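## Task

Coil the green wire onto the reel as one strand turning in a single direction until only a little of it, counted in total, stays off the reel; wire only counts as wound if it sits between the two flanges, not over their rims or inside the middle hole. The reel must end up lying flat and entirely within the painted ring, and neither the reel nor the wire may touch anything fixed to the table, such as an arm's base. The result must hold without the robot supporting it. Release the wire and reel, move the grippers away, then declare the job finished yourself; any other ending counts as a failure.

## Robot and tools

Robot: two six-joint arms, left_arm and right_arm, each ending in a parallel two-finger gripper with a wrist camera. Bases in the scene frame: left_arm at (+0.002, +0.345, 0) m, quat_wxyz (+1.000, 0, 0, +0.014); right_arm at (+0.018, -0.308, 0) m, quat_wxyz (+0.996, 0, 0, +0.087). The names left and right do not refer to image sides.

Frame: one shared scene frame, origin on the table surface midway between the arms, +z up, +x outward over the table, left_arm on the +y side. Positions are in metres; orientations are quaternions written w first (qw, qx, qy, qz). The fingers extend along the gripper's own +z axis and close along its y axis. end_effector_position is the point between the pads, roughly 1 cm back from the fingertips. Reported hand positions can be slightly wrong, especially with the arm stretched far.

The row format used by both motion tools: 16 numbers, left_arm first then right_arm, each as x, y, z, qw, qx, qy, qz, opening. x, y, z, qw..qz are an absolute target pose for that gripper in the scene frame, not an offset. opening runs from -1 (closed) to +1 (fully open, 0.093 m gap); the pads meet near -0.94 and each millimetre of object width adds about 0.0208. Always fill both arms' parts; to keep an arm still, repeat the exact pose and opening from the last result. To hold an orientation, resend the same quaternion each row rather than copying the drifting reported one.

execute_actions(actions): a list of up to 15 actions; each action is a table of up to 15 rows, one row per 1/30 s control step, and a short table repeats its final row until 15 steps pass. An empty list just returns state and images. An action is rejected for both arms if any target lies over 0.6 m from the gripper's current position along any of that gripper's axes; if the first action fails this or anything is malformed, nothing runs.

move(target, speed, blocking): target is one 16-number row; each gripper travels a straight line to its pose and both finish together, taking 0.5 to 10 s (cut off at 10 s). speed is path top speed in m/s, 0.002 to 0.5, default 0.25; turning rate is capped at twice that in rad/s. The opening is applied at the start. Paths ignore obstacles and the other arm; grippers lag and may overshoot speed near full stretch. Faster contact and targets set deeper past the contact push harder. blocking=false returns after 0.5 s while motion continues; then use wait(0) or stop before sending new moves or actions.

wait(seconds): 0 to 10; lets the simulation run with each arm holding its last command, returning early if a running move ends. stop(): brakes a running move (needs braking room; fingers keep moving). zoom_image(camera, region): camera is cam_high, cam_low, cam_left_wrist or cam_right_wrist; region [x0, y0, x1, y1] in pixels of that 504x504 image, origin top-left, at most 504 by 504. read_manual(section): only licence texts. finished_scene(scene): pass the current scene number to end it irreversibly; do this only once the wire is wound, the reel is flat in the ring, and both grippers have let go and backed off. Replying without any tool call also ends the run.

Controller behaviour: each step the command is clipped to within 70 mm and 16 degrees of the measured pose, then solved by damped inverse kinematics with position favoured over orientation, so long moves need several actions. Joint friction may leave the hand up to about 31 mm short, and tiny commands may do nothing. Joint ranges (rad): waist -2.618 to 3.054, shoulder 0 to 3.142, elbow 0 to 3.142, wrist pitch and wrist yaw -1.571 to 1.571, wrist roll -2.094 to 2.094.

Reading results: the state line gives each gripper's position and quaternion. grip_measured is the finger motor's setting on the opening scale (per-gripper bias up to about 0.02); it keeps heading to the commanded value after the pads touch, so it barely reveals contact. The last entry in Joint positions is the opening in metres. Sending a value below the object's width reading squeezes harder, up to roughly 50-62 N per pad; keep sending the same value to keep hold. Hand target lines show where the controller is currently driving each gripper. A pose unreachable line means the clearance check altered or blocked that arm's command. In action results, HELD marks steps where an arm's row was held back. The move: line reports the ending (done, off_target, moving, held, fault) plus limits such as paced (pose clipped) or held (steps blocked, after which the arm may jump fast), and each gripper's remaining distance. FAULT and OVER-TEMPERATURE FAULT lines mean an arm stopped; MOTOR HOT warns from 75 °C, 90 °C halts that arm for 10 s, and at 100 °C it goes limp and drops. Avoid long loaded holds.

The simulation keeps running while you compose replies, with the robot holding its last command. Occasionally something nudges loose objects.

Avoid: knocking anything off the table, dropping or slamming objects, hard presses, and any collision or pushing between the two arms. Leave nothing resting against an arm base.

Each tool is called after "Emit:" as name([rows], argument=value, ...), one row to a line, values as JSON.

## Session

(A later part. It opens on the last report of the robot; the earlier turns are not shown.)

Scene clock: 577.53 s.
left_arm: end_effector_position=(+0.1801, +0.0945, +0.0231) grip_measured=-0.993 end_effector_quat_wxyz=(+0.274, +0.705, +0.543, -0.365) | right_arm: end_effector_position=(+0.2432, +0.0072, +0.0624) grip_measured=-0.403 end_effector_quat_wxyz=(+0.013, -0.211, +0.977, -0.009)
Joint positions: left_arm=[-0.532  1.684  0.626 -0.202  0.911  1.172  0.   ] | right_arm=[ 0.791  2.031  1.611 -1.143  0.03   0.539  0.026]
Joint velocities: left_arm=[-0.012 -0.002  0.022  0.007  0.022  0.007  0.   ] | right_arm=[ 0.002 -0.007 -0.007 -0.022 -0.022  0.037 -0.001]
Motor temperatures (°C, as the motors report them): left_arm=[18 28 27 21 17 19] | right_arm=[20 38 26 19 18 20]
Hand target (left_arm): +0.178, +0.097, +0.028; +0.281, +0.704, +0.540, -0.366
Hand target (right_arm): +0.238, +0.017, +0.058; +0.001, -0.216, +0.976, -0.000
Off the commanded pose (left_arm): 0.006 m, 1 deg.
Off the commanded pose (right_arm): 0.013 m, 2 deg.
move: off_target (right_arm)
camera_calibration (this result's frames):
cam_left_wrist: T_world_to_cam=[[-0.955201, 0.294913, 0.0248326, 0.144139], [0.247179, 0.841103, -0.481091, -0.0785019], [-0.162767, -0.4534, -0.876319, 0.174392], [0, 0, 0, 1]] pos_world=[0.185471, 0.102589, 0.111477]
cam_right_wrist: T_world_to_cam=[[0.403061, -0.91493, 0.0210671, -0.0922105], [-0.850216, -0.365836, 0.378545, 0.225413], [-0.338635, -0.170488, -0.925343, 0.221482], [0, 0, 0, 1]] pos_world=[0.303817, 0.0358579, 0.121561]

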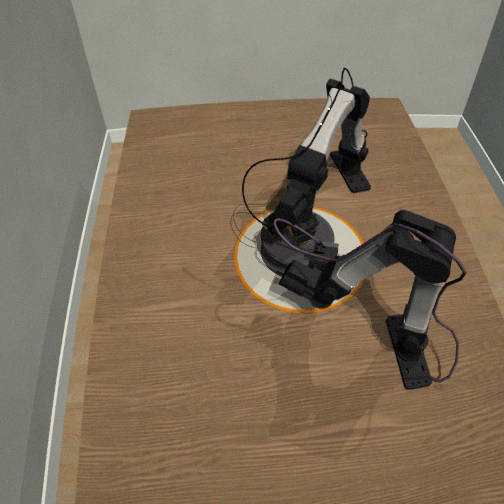

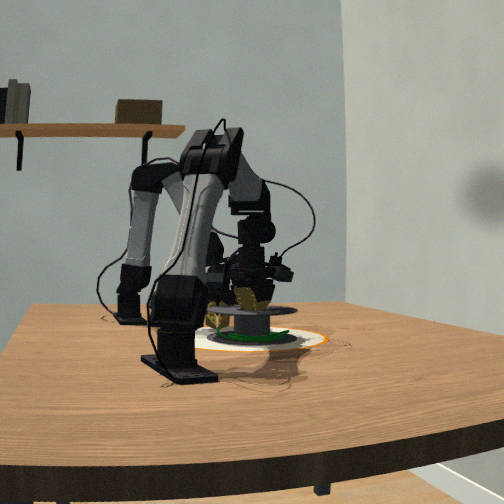

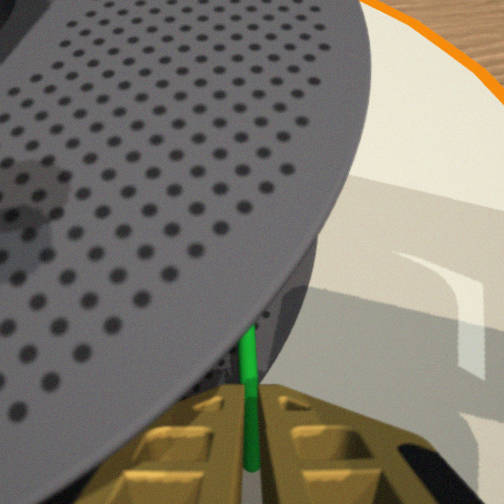

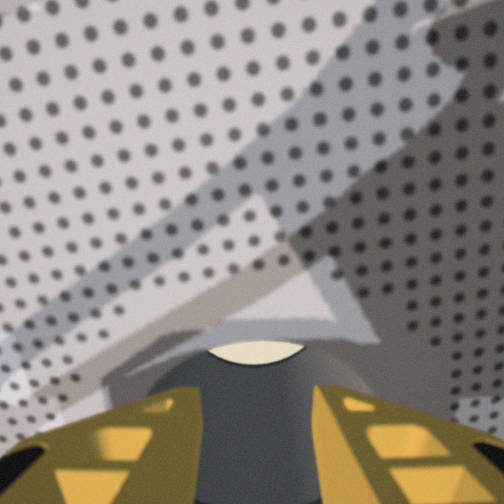

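Emit:
move(target=[0.1801,0.0945,0.025,0.274,0.705,0.543,-0.365,-1,0.2432,0.0085,0.064,0.013,-0.211,0.977,-0.009,-1])

Emit:
move(target=[0.1801,0.0945,0.025,0.274,0.705,0.543,-0.365,-1,0.2432,0.0095,0.060,0,0.2588,0.9659,0,-1], speed=0.4)

Emit:
move(target=[0.1801,0.0945,0.025,0.274,0.705,0.543,-0.365,-1,0.2432,0.0095,0.045,0,0.2588,0.9659,0,-1], speed=0.05)

Scene clock: 578.97 s.
left_arm: end_effector_position=(+0.1801, +0.0945, +0.0231) grip_measured=-0.993 end_effector_quat_wxyz=(+0.274, +0.705, +0.542, -0.365) | right_arm: end_effector_position=(+0.2430, +0.0074, +0.0624) grip_measured=-0.999 end_effector_quat_wxyz=(+0.012, -0.211, +0.977, -0.008)
Joint positions: left_arm=[-0.532  1.684  0.626 -0.202  0.911  1.173  0.   ] | right_arm=[ 0.791  2.031  1.611 -1.143  0.028  0.539  0.   ]
Joint velocities: left_arm=[ 0.002 -0.007  0.002  0.022 -0.007 -0.066  0.   ] | right_arm=[-0.012 -0.012 -0.007 -0.022 -0.037 -0.051  0.   ]
Motor temperatures (°C, as the motors report them): left_arm=[18 28 27 21 17 19] | right_arm=[20 38 26 19 17 20]
Hand target (left_arm): +0.180, +0.094, +0.025; +0.274, +0.705, +0.543, -0.365
Hand target (right_arm): +0.243, +0.009, +0.064; +0.013, -0.211, +0.977, -0.009
Off the commanded pose (left_arm): 0.002 m, 0 deg.
Off the commanded pose (right_arm): 0.002 m, 0 deg.
move: done
camera_calibration (this result's frames):
cam_left_wrist: T_world_to_cam=[[-0.955026, 0.295558, 0.0239041, 0.144068], [0.248172, 0.840818, -0.481078, -0.078654], [-0.162285, -0.45351, -0.876352, 0.174316], [0, 0, 0, 1]] pos_world=[0.185397, 0.102607, 0.11148]
cam_right_wrist: T_world_to_cam=[[0.403105, -0.914947, 0.0194407, -0.0918455], [-0.849618, -0.366259, 0.379479, 0.225058], [-0.340083, -0.169487, -0.924996, 0.221738], [0, 0, 0, 1]] pos_world=[0.303646, 0.0359775, 0.121488]

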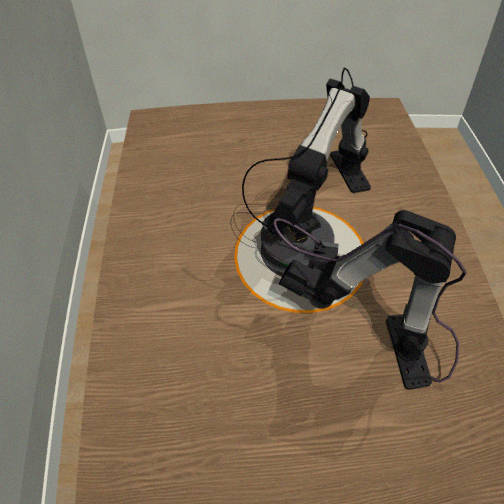

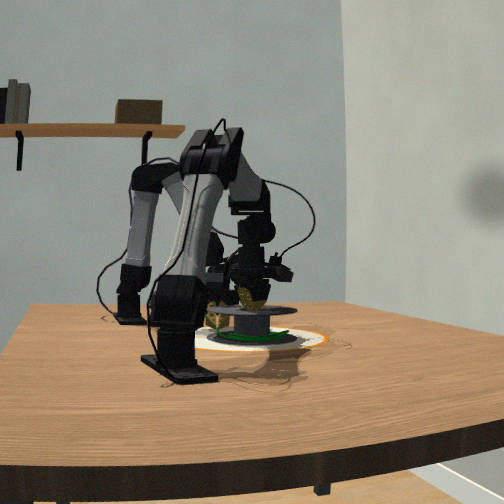

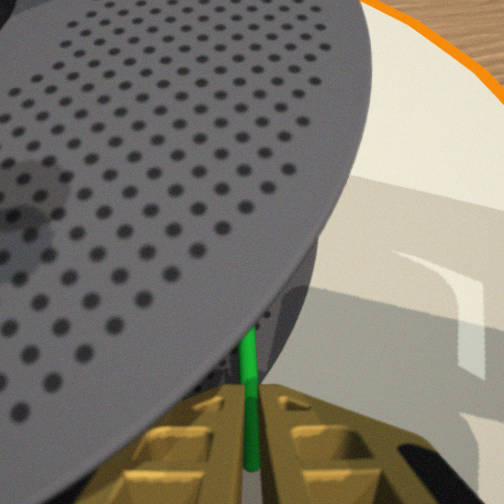

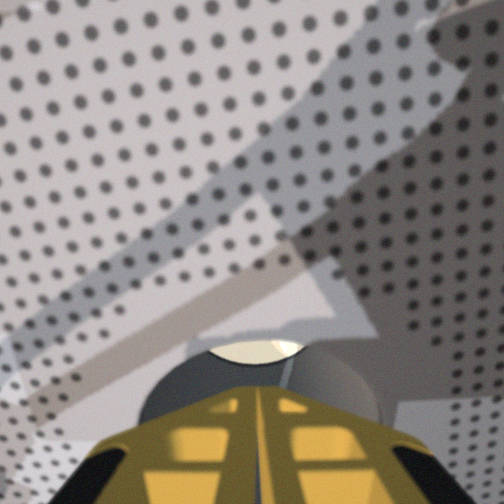

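Scene clock: 580.83 s.
left_arm: end_effector_position=(+0.1801, +0.0945, +0.0231) grip_measured=-0.993 end_effector_quat_wxyz=(+0.274, +0.705, +0.542, -0.365) | right_arm: end_effector_position=(+0.2408, +0.0089, +0.0623) grip_measured=-0.999 end_effector_quat_wxyz=(+0.007, +0.250, +0.968, +0.001)
Joint positions: left_arm=[-0.532  1.684  0.626 -0.202  0.911  1.173  0.   ] | right_arm=[ 0.791  2.031  1.611 -1.143  0.012  1.47   0.   ]
Joint velocities: left_arm=[ 0.027  0.012 -0.007 -0.007 -0.066 -0.007  0.   ] | right_arm=[-0.002 -0.007 -0.012 -0.066 -0.037  0.037  0.   ]
Motor temperatures (°C, as the motors report them): left_arm=[18 28 27 21 17 19] | right_arm=[20 38 26 19 17 20]
Hand target (left_arm): +0.180, +0.094, +0.025; +0.274, +0.705, +0.543, -0.365
Hand target (right_arm): +0.243, +0.009, +0.060; -0.000, +0.259, +0.966, +0.000
Off the commanded pose (left_arm): 0.002 m, 0 deg.
Off the commanded pose (right_arm): 0.003 m, 1 deg.
move: done
camera_calibration (this result's frames):
cam_left_wrist: T_world_to_cam=[[-0.955026, 0.295558, 0.0239041, 0.144068], [0.248172, 0.840818, -0.481078, -0.078654], [-0.162285, -0.45351, -0.876352, 0.174316], [0, 0, 0, 1]] pos_world=[0.185397, 0.102607, 0.11148]
cam_right_wrist: T_world_to_cam=[[-0.493304, -0.86983, -0.00685131, 0.127519], [-0.803501, 0.452641, 0.386655, 0.204907], [-0.333223, 0.196243, -0.922199, 0.216107], [0, 0, 0, 1]] pos_world=[0.29956, -0.0242389, 0.120939]

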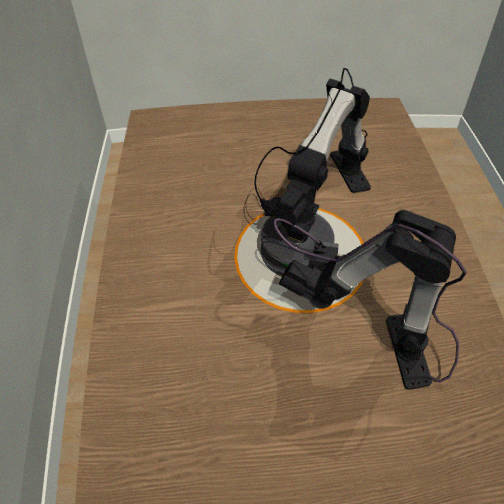

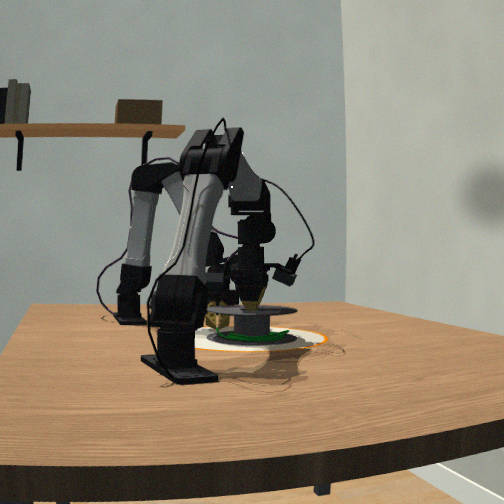

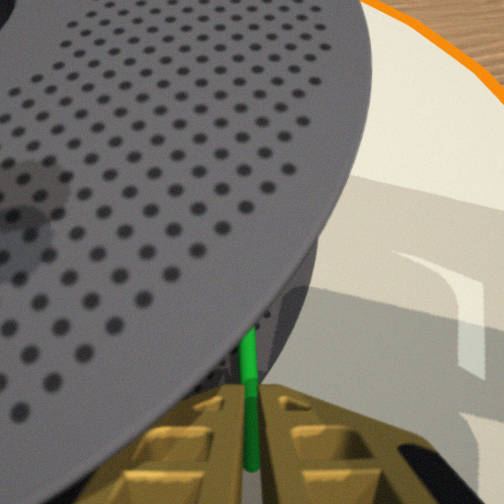

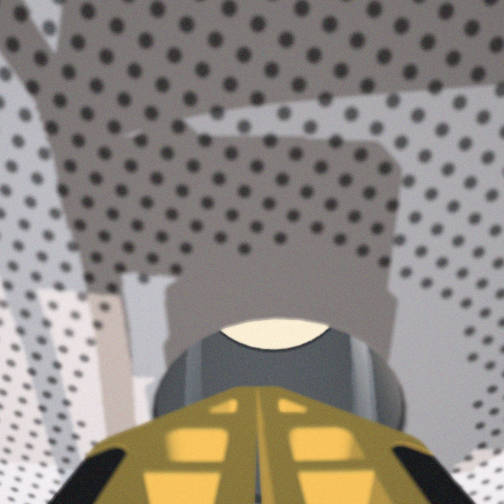

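Scene clock: 581.60 s.
left_arm: end_effector_position=(+0.1801, +0.0945, +0.0231) grip_measured=-0.993 end_effector_quat_wxyz=(+0.274, +0.705, +0.542, -0.365) | right_arm: end_effector_position=(+0.2454, +0.0156, +0.0625) grip_measured=-0.999 end_effector_quat_wxyz=(+0.013, +0.252, +0.968, +0.017)
Joint positions: left_arm=[-0.532  1.684  0.626 -0.202  0.911  1.173  0.   ] | right_arm=[ 0.791  2.031  1.611 -1.11   0.012  1.473  0.   ]
Joint velocities: left_arm=[-0.007  0.002  0.017  0.022 -0.007 -0.022  0.   ] | right_arm=[-0.017 -0.012 -0.007  0.037 -0.007  0.022  0.   ]
Motor temperatures (°C, as the motors report them): left_arm=[18 28 27 21 17 19] | right_arm=[20 38 26 19 17 20]
Hand target (left_arm): +0.180, +0.094, +0.025; +0.274, +0.705, +0.543, -0.365
Hand target (right_arm): +0.243, +0.009, +0.046; -0.000, +0.259, +0.966, -0.000
Off the commanded pose (left_arm): 0.002 m, 0 deg.
Off the commanded pose (right_arm): 0.019 m, 3 deg.
move: off_target (right_arm)
camera_calibration (this result's frames):
cam_left_wrist: T_world_to_cam=[[-0.955026, 0.295558, 0.0239041, 0.144068], [0.248172, 0.840818, -0.481078, -0.078654], [-0.162285, -0.45351, -0.876352, 0.174316], [0, 0, 0, 1]] pos_world=[0.185397, 0.102607, 0.11148]
cam_right_wrist: T_world_to_cam=[[-0.495835, -0.86748, -0.0403268, 0.138298], [-0.809316, 0.444754, 0.383668, 0.20727], [-0.314889, 0.222873, -0.92259, 0.211627], [0, 0, 0, 1]] pos_world=[0.302959, -0.0193792, 0.1213]

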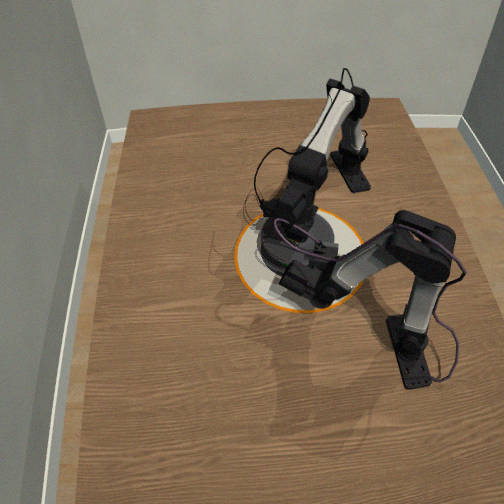

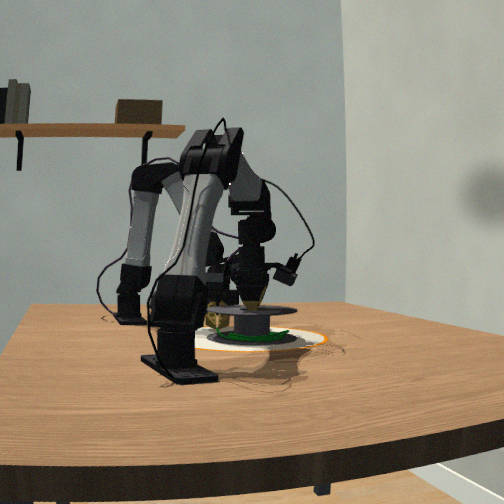

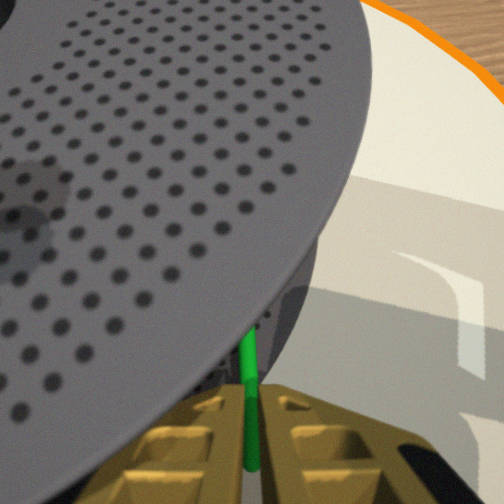

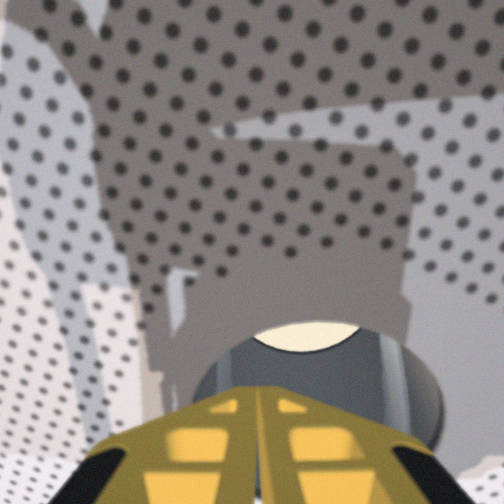

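Emit:
execute_actions([
  [[0.1801,0.0945,0.025,0.274,0.705,0.543,-0.365,-1,0.241,0.006,0.03,0,0.2588,0.9659,0,-1]],
  [[0.1801,0.0945,0.025,0.274,0.705,0.543,-0.365,-1,0.241,0.006,0.03,0,0.2588,0.9659,0,-1]],
])

Scene clock: 583.17 s.
left_arm: end_effector_position=(+0.1801, +0.0945, +0.0231) grip_measured=-0.993 end_effector_quat_wxyz=(+0.274, +0.705, +0.542, -0.365) | right_arm: end_effector_position=(+0.2447, +0.0140, +0.0551) grip_measured=-0.999 end_effector_quat_wxyz=(+0.014, +0.253, +0.967, +0.022)
Joint positions: left_arm=[-0.532  1.684  0.626 -0.202  0.911  1.173  0.   ] | right_arm=[ 0.789  2.022  1.566 -1.065  0.011  1.474  0.   ]
Joint velocities: left_arm=[ 0.002 -0.022 -0.002  0.022 -0.051 -0.051  0.   ] | right_arm=[ 0.002 -0.012 -0.002 -0.007 -0.007 -0.022  0.   ]
Motor temperatures (°C, as the motors report them): left_arm=[18 28 27 21 17 19] | right_arm=[20 38 26 19 17 20]
Hand target (left_arm): +0.180, +0.094, +0.025; +0.274, +0.705, +0.543, -0.365
Hand target (right_arm): +0.240, +0.005, +0.032; -0.000, +0.259, +0.966, -0.000
Off the commanded pose (left_arm): 0.002 m, 0 deg.
Off the commanded pose (right_arm): 0.027 m, 3 deg.
Step readings (end_effector_position; steps 1 to 15: 1st action; 16 to 30: 2nd action):
0: left_arm (+0.1801, +0.0945, +0.0231) | right_arm (+0.2456, +0.0158, +0.0625)
1: left_arm (+0.1801, +0.0945, +0.0231) | right_arm (+0.2455, +0.0157, +0.0597)
2: left_arm (+0.1801, +0.0945, +0.0231) | right_arm (+0.2446, +0.0144, +0.0560)
4: left_arm (+0.1801, +0.0945, +0.0231) | right_arm (+0.2446, +0.0138, +0.0554)
8: left_arm (+0.1801, +0.0945, +0.0231) | right_arm (+0.2447, +0.0140, +0.0551)
15: left_arm (+0.1801, +0.0945, +0.0231) | right_arm (+0.2447, +0.0140, +0.0551)
16: left_arm (+0.1801, +0.0945, +0.0231) | right_arm (+0.2447, +0.0140, +0.0551)
17: left_arm (+0.1801, +0.0945, +0.0231) | right_arm (+0.2447, +0.0140, +0.0551)
19: left_arm (+0.1801, +0.0945, +0.0231) | right_arm (+0.2447, +0.0140, +0.0551)
23: left_arm (+0.1801, +0.0945, +0.0231) | right_arm (+0.2447, +0.0140, +0.0551)
30: end_effector_position above
camera_calibration (this result's frames):
cam_left_wrist: T_world_to_cam=[[-0.955026, 0.295558, 0.0239041, 0.144068], [0.248172, 0.840818, -0.481078, -0.078654], [-0.162285, -0.45351, -0.876352, 0.174316], [0, 0, 0, 1]] pos_world=[0.185397, 0.102607, 0.11148]
cam_right_wrist: T_world_to_cam=[[-0.497901, -0.865793, -0.0499677, 0.137316], [-0.809757, 0.443503, 0.384187, 0.210351], [-0.310465, 0.231748, -0.921902, 0.203716], [0, 0, 0, 1]] pos_world=[0.30195, -0.021615, 0.113854]

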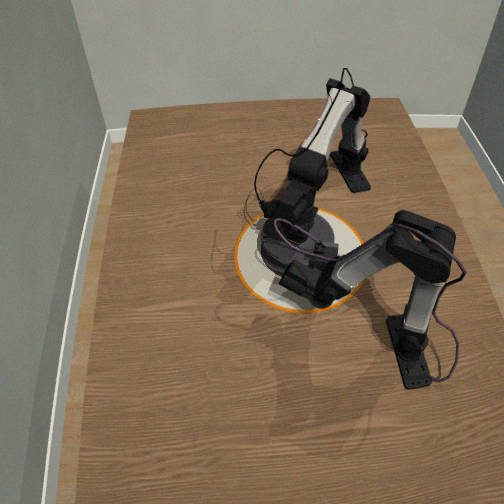

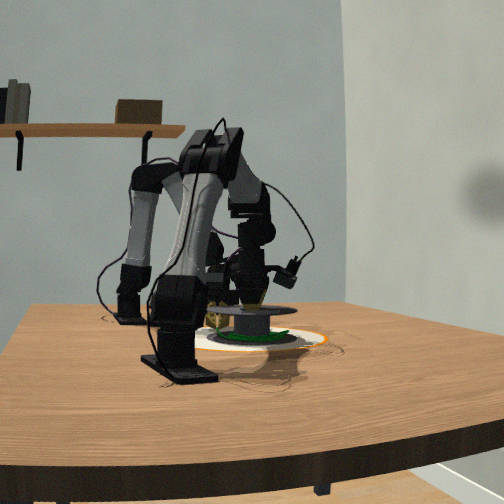

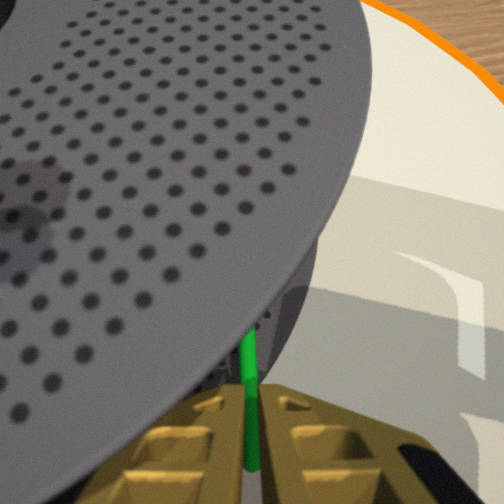

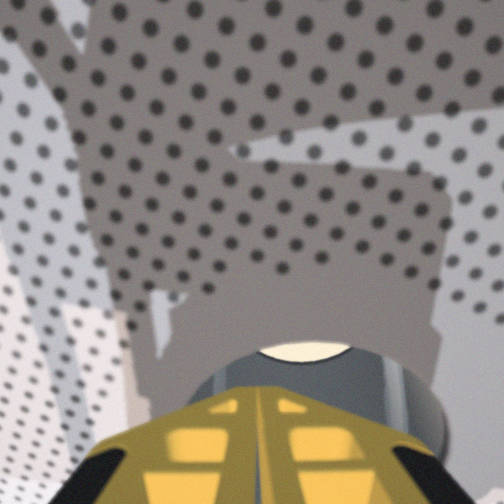

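Emit:
move(target=[0.1801,0.0945,0.025,0.274,0.705,0.543,-0.365,-1,0.2447,0.014,0.052,0.014,0.253,0.967,0.022,-0.4])

Scene clock: 584.10 s.
left_arm: end_effector_position=(+0.1798, +0.0949, +0.0229) grip_measured=-0.993 end_effector_quat_wxyz=(+0.273, +0.705, +0.543, -0.365) | right_arm: end_effector_position=(+0.2436, +0.0105, +0.0570) grip_measured=-0.412 end_effector_quat_wxyz=(+0.014, +0.254, +0.967, +0.016)
Joint positions: left_arm=[-0.531  1.684  0.626 -0.205  0.911  1.173  0.   ] | right_arm=[ 0.789  2.016  1.566 -1.081  0.016  1.475  0.025]
Joint velocities: left_arm=[ 0.007 -0.027  0.007 -0.022 -0.037 -0.037  0.   ] | right_arm=[ 0.012  0.002 -0.017 -0.022 -0.051  0.007 -0.   ]
Motor temperatures (°C, as the motors report them): left_arm=[18 28 27 21 17 19] | right_arm=[20 38 26 19 17 20]
Hand target (left_arm): +0.180, +0.094, +0.025; +0.274, +0.705, +0.543, -0.365
Hand target (right_arm): +0.245, +0.014, +0.052; +0.014, +0.253, +0.967, +0.022
Off the commanded pose (left_arm): 0.002 m, 0 deg.
Off the commanded pose (right_arm): 0.006 m, 1 deg.
move: done
camera_calibration (this result's frames):
cam_left_wrist: T_world_to_cam=[[-0.955183, 0.294791, 0.0268915, 0.143742], [0.246245, 0.841715, -0.480499, -0.0787437], [-0.164282, -0.452343, -0.876583, 0.174557], [0, 0, 0, 1]] pos_world=[0.185366, 0.102866, 0.111312]
cam_right_wrist: T_world_to_cam=[[-0.499175, -0.865628, -0.0388926, 0.133438], [-0.808472, 0.449126, 0.38034, 0.210107], [-0.311765, 0.2213, -0.924029, 0.206398], [0, 0, 0, 1]] pos_world=[0.300822, -0.0245326, 0.115995]

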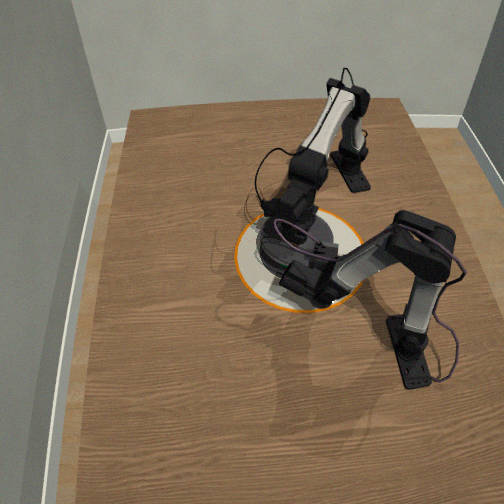

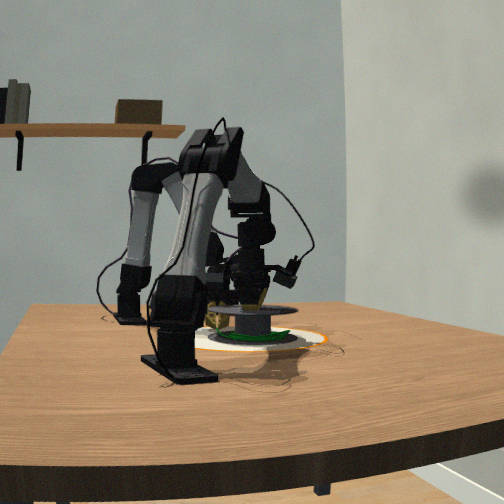

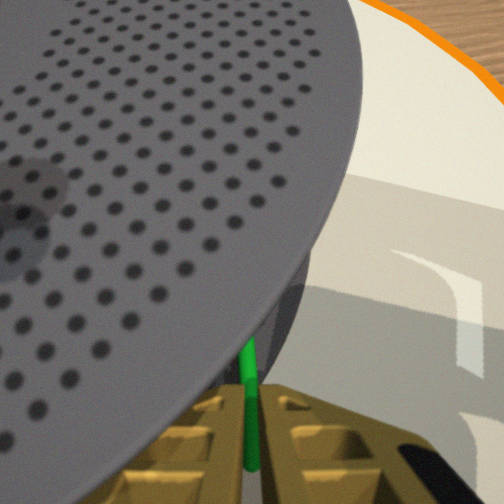

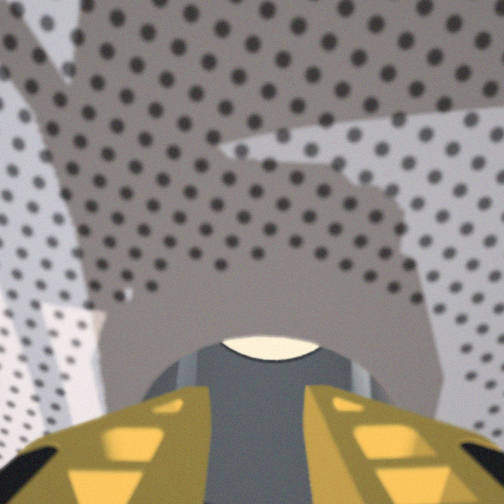

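Emit:
move(target=[0.1801,0.0945,0.024,0.274,0.705,0.543,-0.365,-0.8,0.2436,0.0105,0.054,0,-0.0436,0.999,0,-0.4], speed=0.15)

Scene clock: 587.23 s.
left_arm: end_effector_position=(+0.1787, +0.0955, +0.0225) grip_measured=-0.802 end_effector_quat_wxyz=(+0.270, +0.704, +0.545, -0.367) | right_arm: end_effector_position=(+0.2460, +0.0107, +0.0607) grip_measured=-0.403 end_effector_quat_wxyz=(+0.017, -0.039, +0.999, +0.008)
Joint positions: left_arm=[-0.531  1.684  0.626 -0.213  0.911  1.173  0.007] | right_arm=[ 0.784  2.026  1.595 -1.107  0.018  0.88   0.026]
Joint velocities: left_arm=[-0.002 -0.012  0.002  0.051 -0.066  0.037 -0.   ] | right_arm=[-0.022  0.007  0.002 -0.051 -0.037 -0.11  -0.   ]
Motor temperatures (°C, as the motors report them): left_arm=[18 28 27 21 17 19] | right_arm=[20 38 26 19 17 20]
Hand target (left_arm): +0.180, +0.094, +0.024; +0.274, +0.705, +0.543, -0.365
Hand target (right_arm): +0.243, +0.010, +0.054; +0.000, -0.043, +0.999, +0.001
Off the commanded pose (left_arm): 0.002 m, 1 deg.
Off the commanded pose (right_arm): 0.007 m, 2 deg.
move: done
camera_calibration (this result's frames):
cam_left_wrist: T_world_to_cam=[[-0.954979, 0.294679, 0.0343589, 0.142295], [0.243039, 0.843481, -0.479032, -0.0788131], [-0.170141, -0.449114, -0.877125, 0.175049], [0, 0, 0, 1]] pos_world=[0.184827, 0.103163, 0.110897]
cam_right_wrist: T_world_to_cam=[[0.0676884, -0.997586, -0.0155279, -0.00447831], [-0.927777, -0.0686605, 0.366763, 0.246303], [-0.366944, -0.0104192, -0.930185, 0.226968], [0, 0, 0, 1]] pos_world=[0.312101, 0.0148086, 0.120718]

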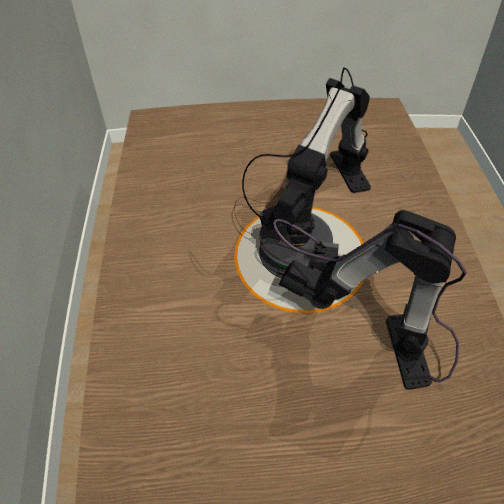

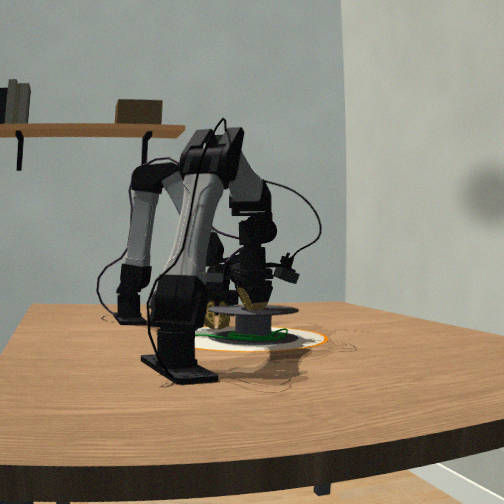

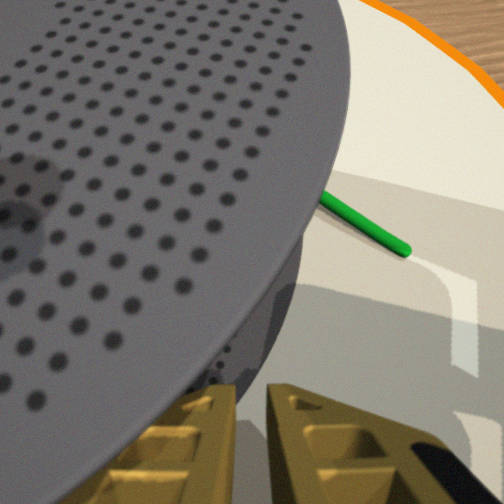

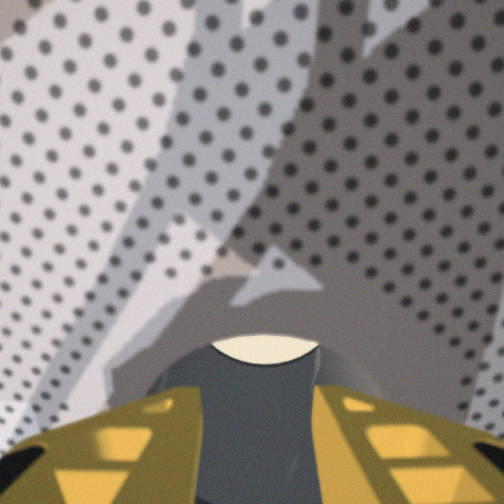

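Emit:
move(target=[0.15,0.125,0.07,0.40,0.45,0.76,-0.24,-1,0.246,0.0107,0.056,0,0.334,0.9426,0,-0.4], speed=0.15)

Scene clock: 597.67 s.
left_arm: end_effector_position=(+0.1539, +0.1227, +0.0680) grip_measured=-0.999 end_effector_quat_wxyz=(+0.399, +0.455, +0.758, -0.242) | right_arm: end_effector_position=(+0.2447, +0.0101, +0.0607) grip_measured=-0.403 end_effector_quat_wxyz=(+0.009, +0.327, +0.945, +0.007)
Joint positions: left_arm=[-0.877  0.82   0.168  0.039  0.195  0.13   0.   ] | right_arm=[ 0.784  2.033  1.607 -1.125  0.013  1.624  0.026]
Joint velocities: left_arm=[-0.012  0.002  0.002  0.037 -0.051  0.037  0.   ] | right_arm=[-0.002 -0.002 -0.007  0.007 -0.037  0.037 -0.   ]
Motor temperatures (°C, as the motors report them): left_arm=[18 28 27 22 17 19] | right_arm=[20 38 27 19 17 20]
Hand target (left_arm): +0.152, +0.125, +0.066; +0.399, +0.453, +0.760, -0.240
Hand target (right_arm): +0.246, +0.011, +0.056; -0.000, +0.334, +0.942, +0.001
Off the commanded pose (left_arm): 0.005 m, 1 deg.
Off the commanded pose (right_arm): 0.005 m, 2 deg.
move: done
camera_calibration (this result's frames):
cam_left_wrist: T_world_to_cam=[[-0.899605, -0.436312, 0.0185072, 0.191335], [-0.385818, 0.774213, -0.501736, 0.0329066], [0.204585, -0.458505, -0.864823, 0.165588], [0, 0, 0, 1]] pos_world=[0.150945, 0.133928, 0.156173]
cam_right_wrist: T_world_to_cam=[[-0.625628, -0.779828, -0.0213985, 0.162836], [-0.72432, 0.570471, 0.387199, 0.187568], [-0.289742, 0.257742, -0.921748, 0.204427], [0, 0, 0, 1]] pos_world=[0.296965, -0.0327074, 0.119289]

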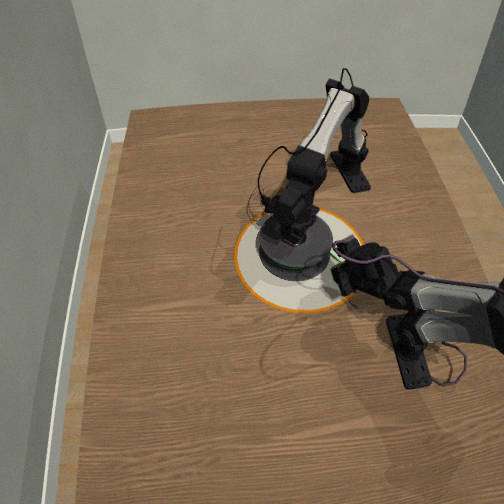

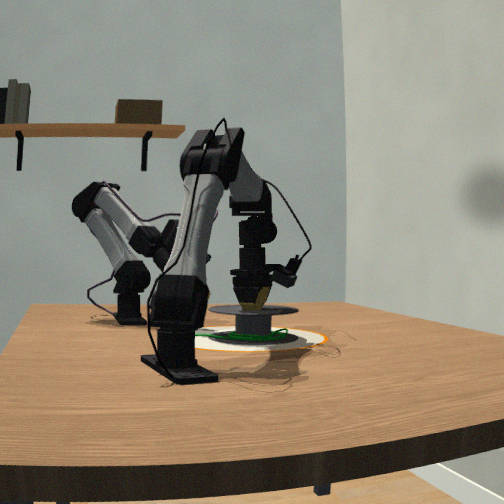

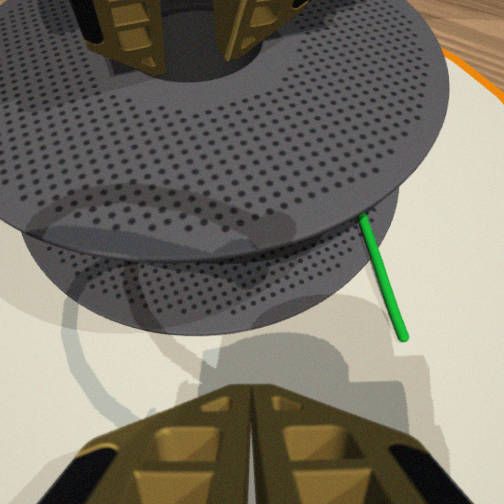

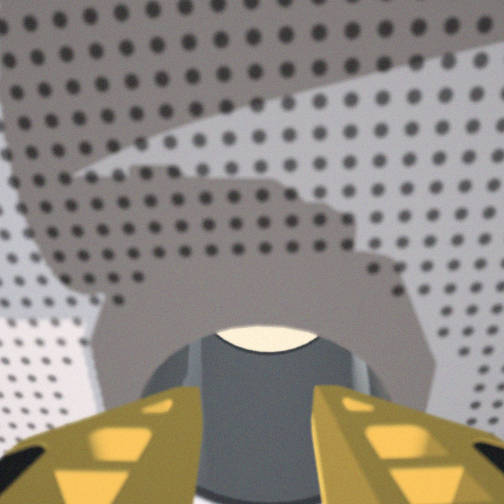

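Emit:
move(target=[0.1539,0.1227,0.068,0.399,0.455,0.758,-0.242,-1,0.2447,0.0101,0.062,0.009,0.327,0.945,0.007,-1])

Emit:
move(target=[0.1539,0.1227,0.068,0.399,0.455,0.758,-0.242,-1,0.2447,0.0101,0.06,0,-0.0872,0.9962,0,-1], speed=0.4)

Emit:
execute_actions([
  [[0.1539,0.1227,0.068,0.399,0.455,0.758,-0.242,-1,0.243,0.008,0.03,0,-0.0872,0.9962,0,-1]],
  [[0.1539,0.1227,0.068,0.399,0.455,0.758,-0.242,-1,0.243,0.008,0.03,0,-0.0872,0.9962,0,-0.35]],
  [[0.1539,0.1227,0.068,0.399,0.455,0.758,-0.242,-1,0.243,0.008,0.03,0,-0.0872,0.9962,0,-0.35]],
])

Scene clock: 602.33 s.
left_arm: end_effector_position=(+0.1541, +0.1230, +0.0678) grip_measured=-0.999 end_effector_quat_wxyz=(+0.399, +0.454, +0.759, -0.242) | right_arm: end_effector_position=(+0.2447, +0.0101, +0.0607) grip_measured=-0.998 end_effector_quat_wxyz=(+0.009, +0.327, +0.945, +0.007)
Joint positions: left_arm=[-0.877  0.82   0.168  0.038  0.193  0.128  0.   ] | right_arm=[ 0.784  2.033  1.607 -1.125  0.013  1.624  0.   ]
Joint velocities: left_arm=[-0.007 -0.012 -0.007 -0.066 -0.022 -0.066  0.   ] | right_arm=[ 0.007 -0.007 -0.012  0.007 -0.051  0.11   0.   ]
Motor temperatures (°C, as the motors report them): left_arm=[18 27 27 22 17 19] | right_arm=[20 38 27 18 17 20]
Hand target (left_arm): +0.154, +0.123, +0.068; +0.399, +0.455, +0.758, -0.242
Hand target (right_arm): +0.245, +0.010, +0.062; +0.009, +0.327, +0.945, +0.007
Off the commanded pose (left_arm): 0.000 m, 0 deg.
Off the commanded pose (right_arm): 0.001 m, 0 deg.
move: done
camera_calibration (this result's frames):
cam_left_wrist: T_world_to_cam=[[-0.898531, -0.438502, 0.0189096, 0.191704], [-0.38809, 0.773632, -0.500879, 0.033062], [0.205008, -0.457394, -0.865311, 0.165332], [0, 0, 0, 1]] pos_world=[0.151188, 0.134107, 0.155999]
cam_right_wrist: T_world_to_cam=[[-0.625925, -0.77959, -0.0214031, 0.162907], [-0.724102, 0.570744, 0.387206, 0.187511], [-0.289646, 0.25786, -0.921745, 0.204403], [0, 0, 0, 1]] pos_world=[0.296949, -0.0327278, 0.119288]

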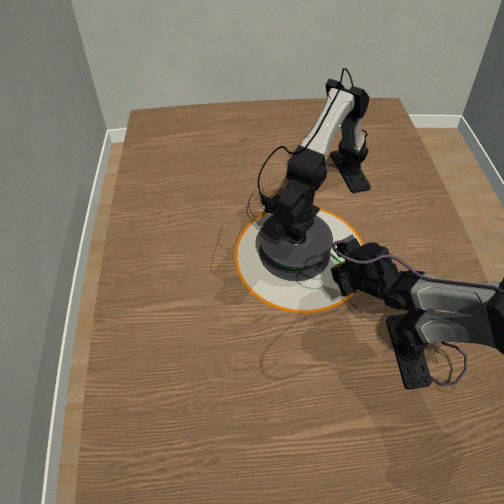

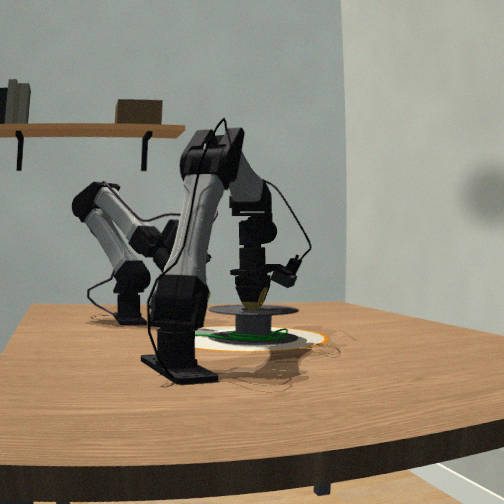

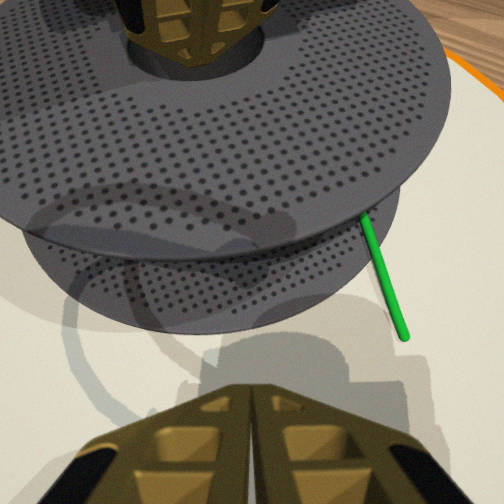

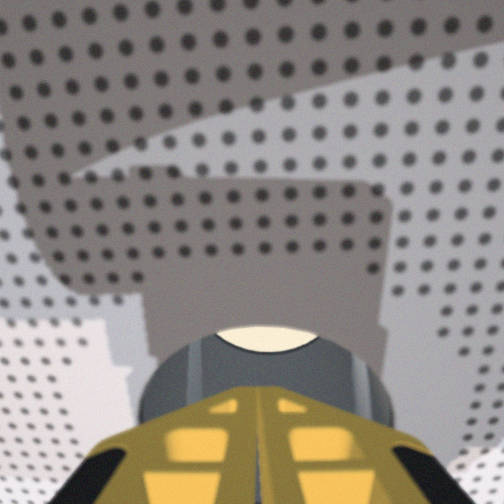

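Scene clock: 604.07 s.
left_arm: end_effector_position=(+0.1541, +0.1230, +0.0678) grip_measured=-0.999 end_effector_quat_wxyz=(+0.399, +0.454, +0.759, -0.242) | right_arm: end_effector_position=(+0.2433, +0.0084, +0.0607) grip_measured=-0.999 end_effector_quat_wxyz=(+0.008, -0.086, +0.996, -0.000)
Joint positions: left_arm=[-0.877  0.82   0.168  0.038  0.193  0.128  0.   ] | right_arm=[ 0.784  2.033  1.607 -1.134  0.013  0.786  0.   ]
Joint velocities: left_arm=[-0.032  0.007 -0.007 -0.022  0.037 -0.022  0.   ] | right_arm=[ 0.007  0.002  0.027 -0.007  0.051  0.066  0.   ]
Motor temperatures (°C, as the motors report them): left_arm=[18 27 27 23 17 19] | right_arm=[20 38 27 18 17 20]
Hand target (left_arm): +0.154, +0.123, +0.068; +0.399, +0.455, +0.758, -0.242
Hand target (right_arm): +0.245, +0.010, +0.060; +0.000, -0.087, +0.996, +0.000
Off the commanded pose (left_arm): 0.000 m, 0 deg.
Off the commanded pose (right_arm): 0.002 m, 1 deg.
move: done
camera_calibration (this result's frames):
cam_left_wrist: T_world_to_cam=[[-0.898531, -0.438502, 0.0189096, 0.191704], [-0.38809, 0.773632, -0.500879, 0.033062], [0.205008, -0.457394, -0.865311, 0.165332], [0, 0, 0, 1]] pos_world=[0.151188, 0.134107, 0.155999]
cam_right_wrist: T_world_to_cam=[[0.16121, -0.98692, 0.000383076, -0.0304456], [-0.911454, -0.148734, 0.383576, 0.239337], [-0.378502, -0.0621854, -0.923509, 0.228822], [0, 0, 0, 1]] pos_world=[0.309662, 0.0197795, 0.119527]

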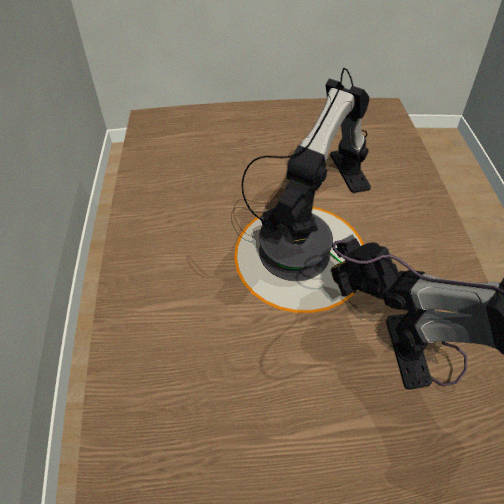

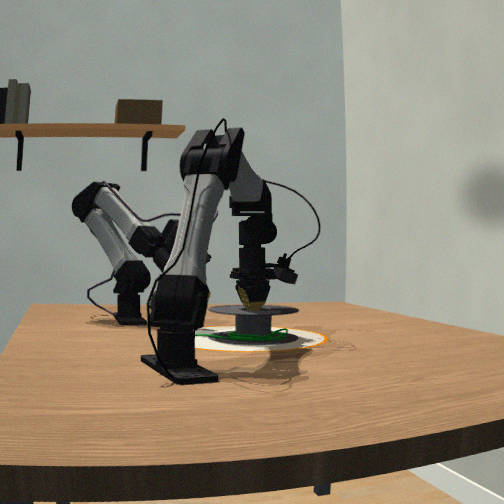

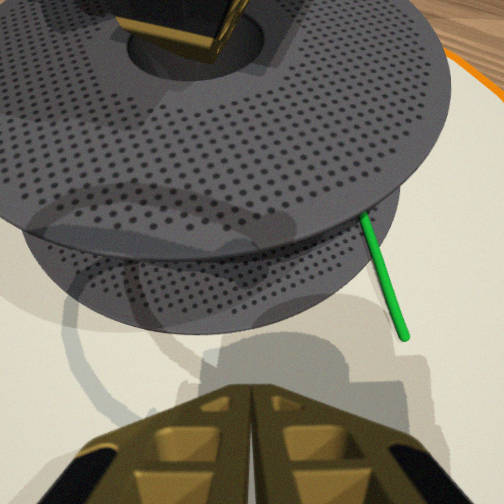

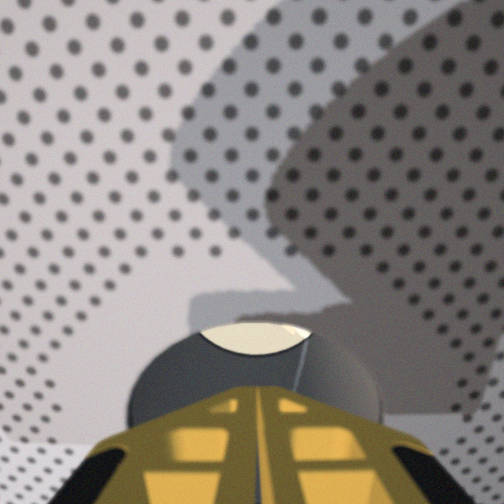

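Scene clock: 605.57 s.
left_arm: end_effector_position=(+0.1541, +0.1230, +0.0678) grip_measured=-0.999 end_effector_quat_wxyz=(+0.399, +0.454, +0.759, -0.242) | right_arm: end_effector_position=(+0.2446, +0.0102, +0.0513) grip_measured=-0.537 end_effector_quat_wxyz=(+0.014, -0.088, +0.996, +0.008)
Joint positions: left_arm=[-0.877  0.82   0.168  0.038  0.193  0.128  0.   ] | right_arm=[ 0.784  2.031  1.566 -1.075  0.011  0.782  0.019]
Joint velocities: left_arm=[-0.032  0.002  0.007  0.007  0.007 -0.007  0.   ] | right_arm=[-0.012  0.002 -0.002 -0.022 -0.037  0.007  0.001]
Motor temperatures (°C, as the motors report them): left_arm=[18 27 27 23 17 19] | right_arm=[20 38 27 19 17 20]
Hand target (left_arm): +0.154, +0.123, +0.068; +0.399, +0.455, +0.758, -0.242
Hand target (right_arm): +0.242, +0.007, +0.031; -0.000, -0.087, +0.996, -0.000
Off the commanded pose (left_arm): 0.000 m, 0 deg.
Off the commanded pose (right_arm): 0.021 m, 2 deg.
Step readings (end_effector_position; steps 1 to 15: 1st action; 16 to 30: 2nd action; 31 to 45: 3rd action):
0: left_arm (+0.1541, +0.1230, +0.0678) | right_arm (+0.2433, +0.0084, +0.0607)
1: left_arm (+0.1541, +0.1230, +0.0678) | right_arm (+0.2435, +0.0086, +0.0582)
2: left_arm (+0.1541, +0.1230, +0.0678) | right_arm (+0.2438, +0.0090, +0.0553)
4: left_arm (+0.1541, +0.1230, +0.0678) | right_arm (+0.2433, +0.0079, +0.0498)
8: left_arm (+0.1541, +0.1230, +0.0678) | right_arm (+0.2443, +0.0103, +0.0492)
15: left_arm (+0.1541, +0.1230, +0.0678) | right_arm (+0.2443, +0.0103, +0.0492)
16: left_arm (+0.1541, +0.1230, +0.0678) | right_arm (+0.2443, +0.0102, +0.0492)
17: left_arm (+0.1541, +0.1230, +0.0678) | right_arm (+0.2444, +0.0099, +0.0495)
19: left_arm (+0.1541, +0.1230, +0.0678) | right_arm (+0.2446, +0.0102, +0.0513)
23: left_arm (+0.1541, +0.1230, +0.0678) | right_arm (+0.2446, +0.0102, +0.0513)
30: left_arm (+0.1541, +0.1230, +0.0678) | right_arm (+0.2446, +0.0102, +0.0513)
31: left_arm (+0.1541, +0.1230, +0.0678) | right_arm (+0.2446, +0.0102, +0.0513)
32: left_arm (+0.1541, +0.1230, +0.0678) | right_arm (+0.2446, +0.0102, +0.0513)
34: left_arm (+0.1541, +0.1230, +0.0678) | right_arm (+0.2446, +0.0102, +0.0513)
38: left_arm (+0.1541, +0.1230, +0.0678) | right_arm (+0.2446, +0.0102, +0.0513)
45: end_effector_position above
camera_calibration (this result's frames):
cam_left_wrist: T_world_to_cam=[[-0.898531, -0.438502, 0.0189096, 0.191704], [-0.38809, 0.773632, -0.500879, 0.033062], [0.205008, -0.457394, -0.865311, 0.165332], [0, 0, 0, 1]] pos_world=[0.151188, 0.134107, 0.155999]
cam_right_wrist: T_world_to_cam=[[0.164703, -0.986233, -0.0147348, -0.0289133], [-0.914577, -0.158296, 0.372145, 0.245814], [-0.369354, -0.0478174, -0.928058, 0.218597], [0, 0, 0, 1]] pos_world=[0.310317, 0.0208489, 0.110966]

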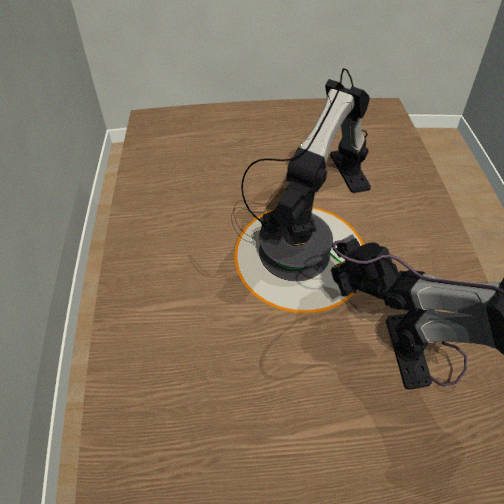

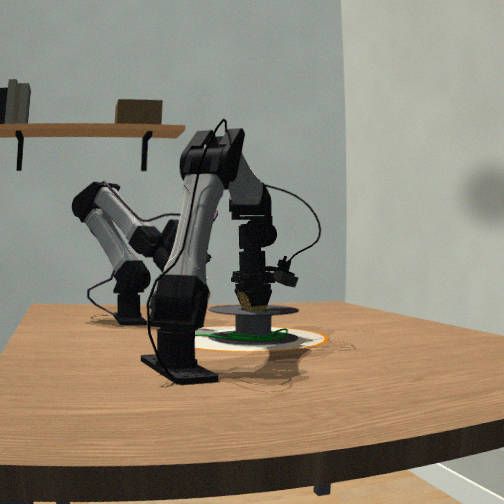

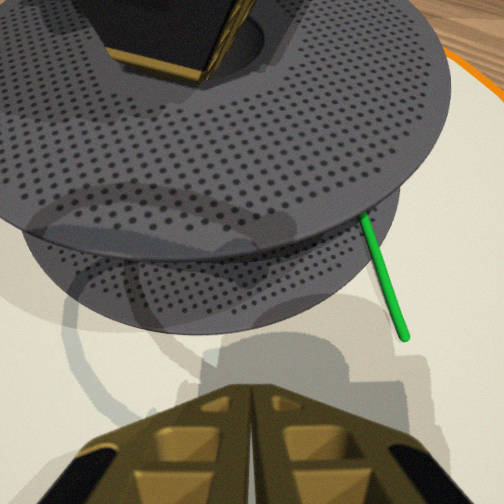

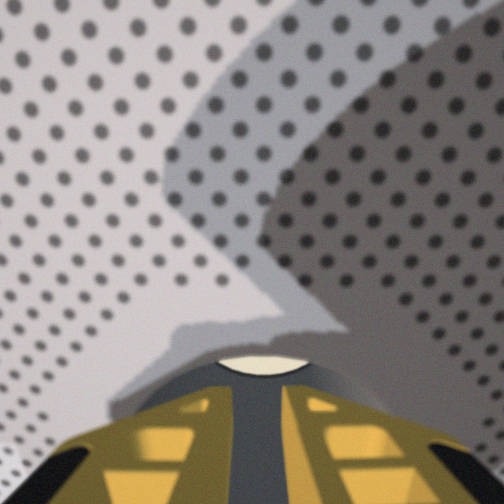

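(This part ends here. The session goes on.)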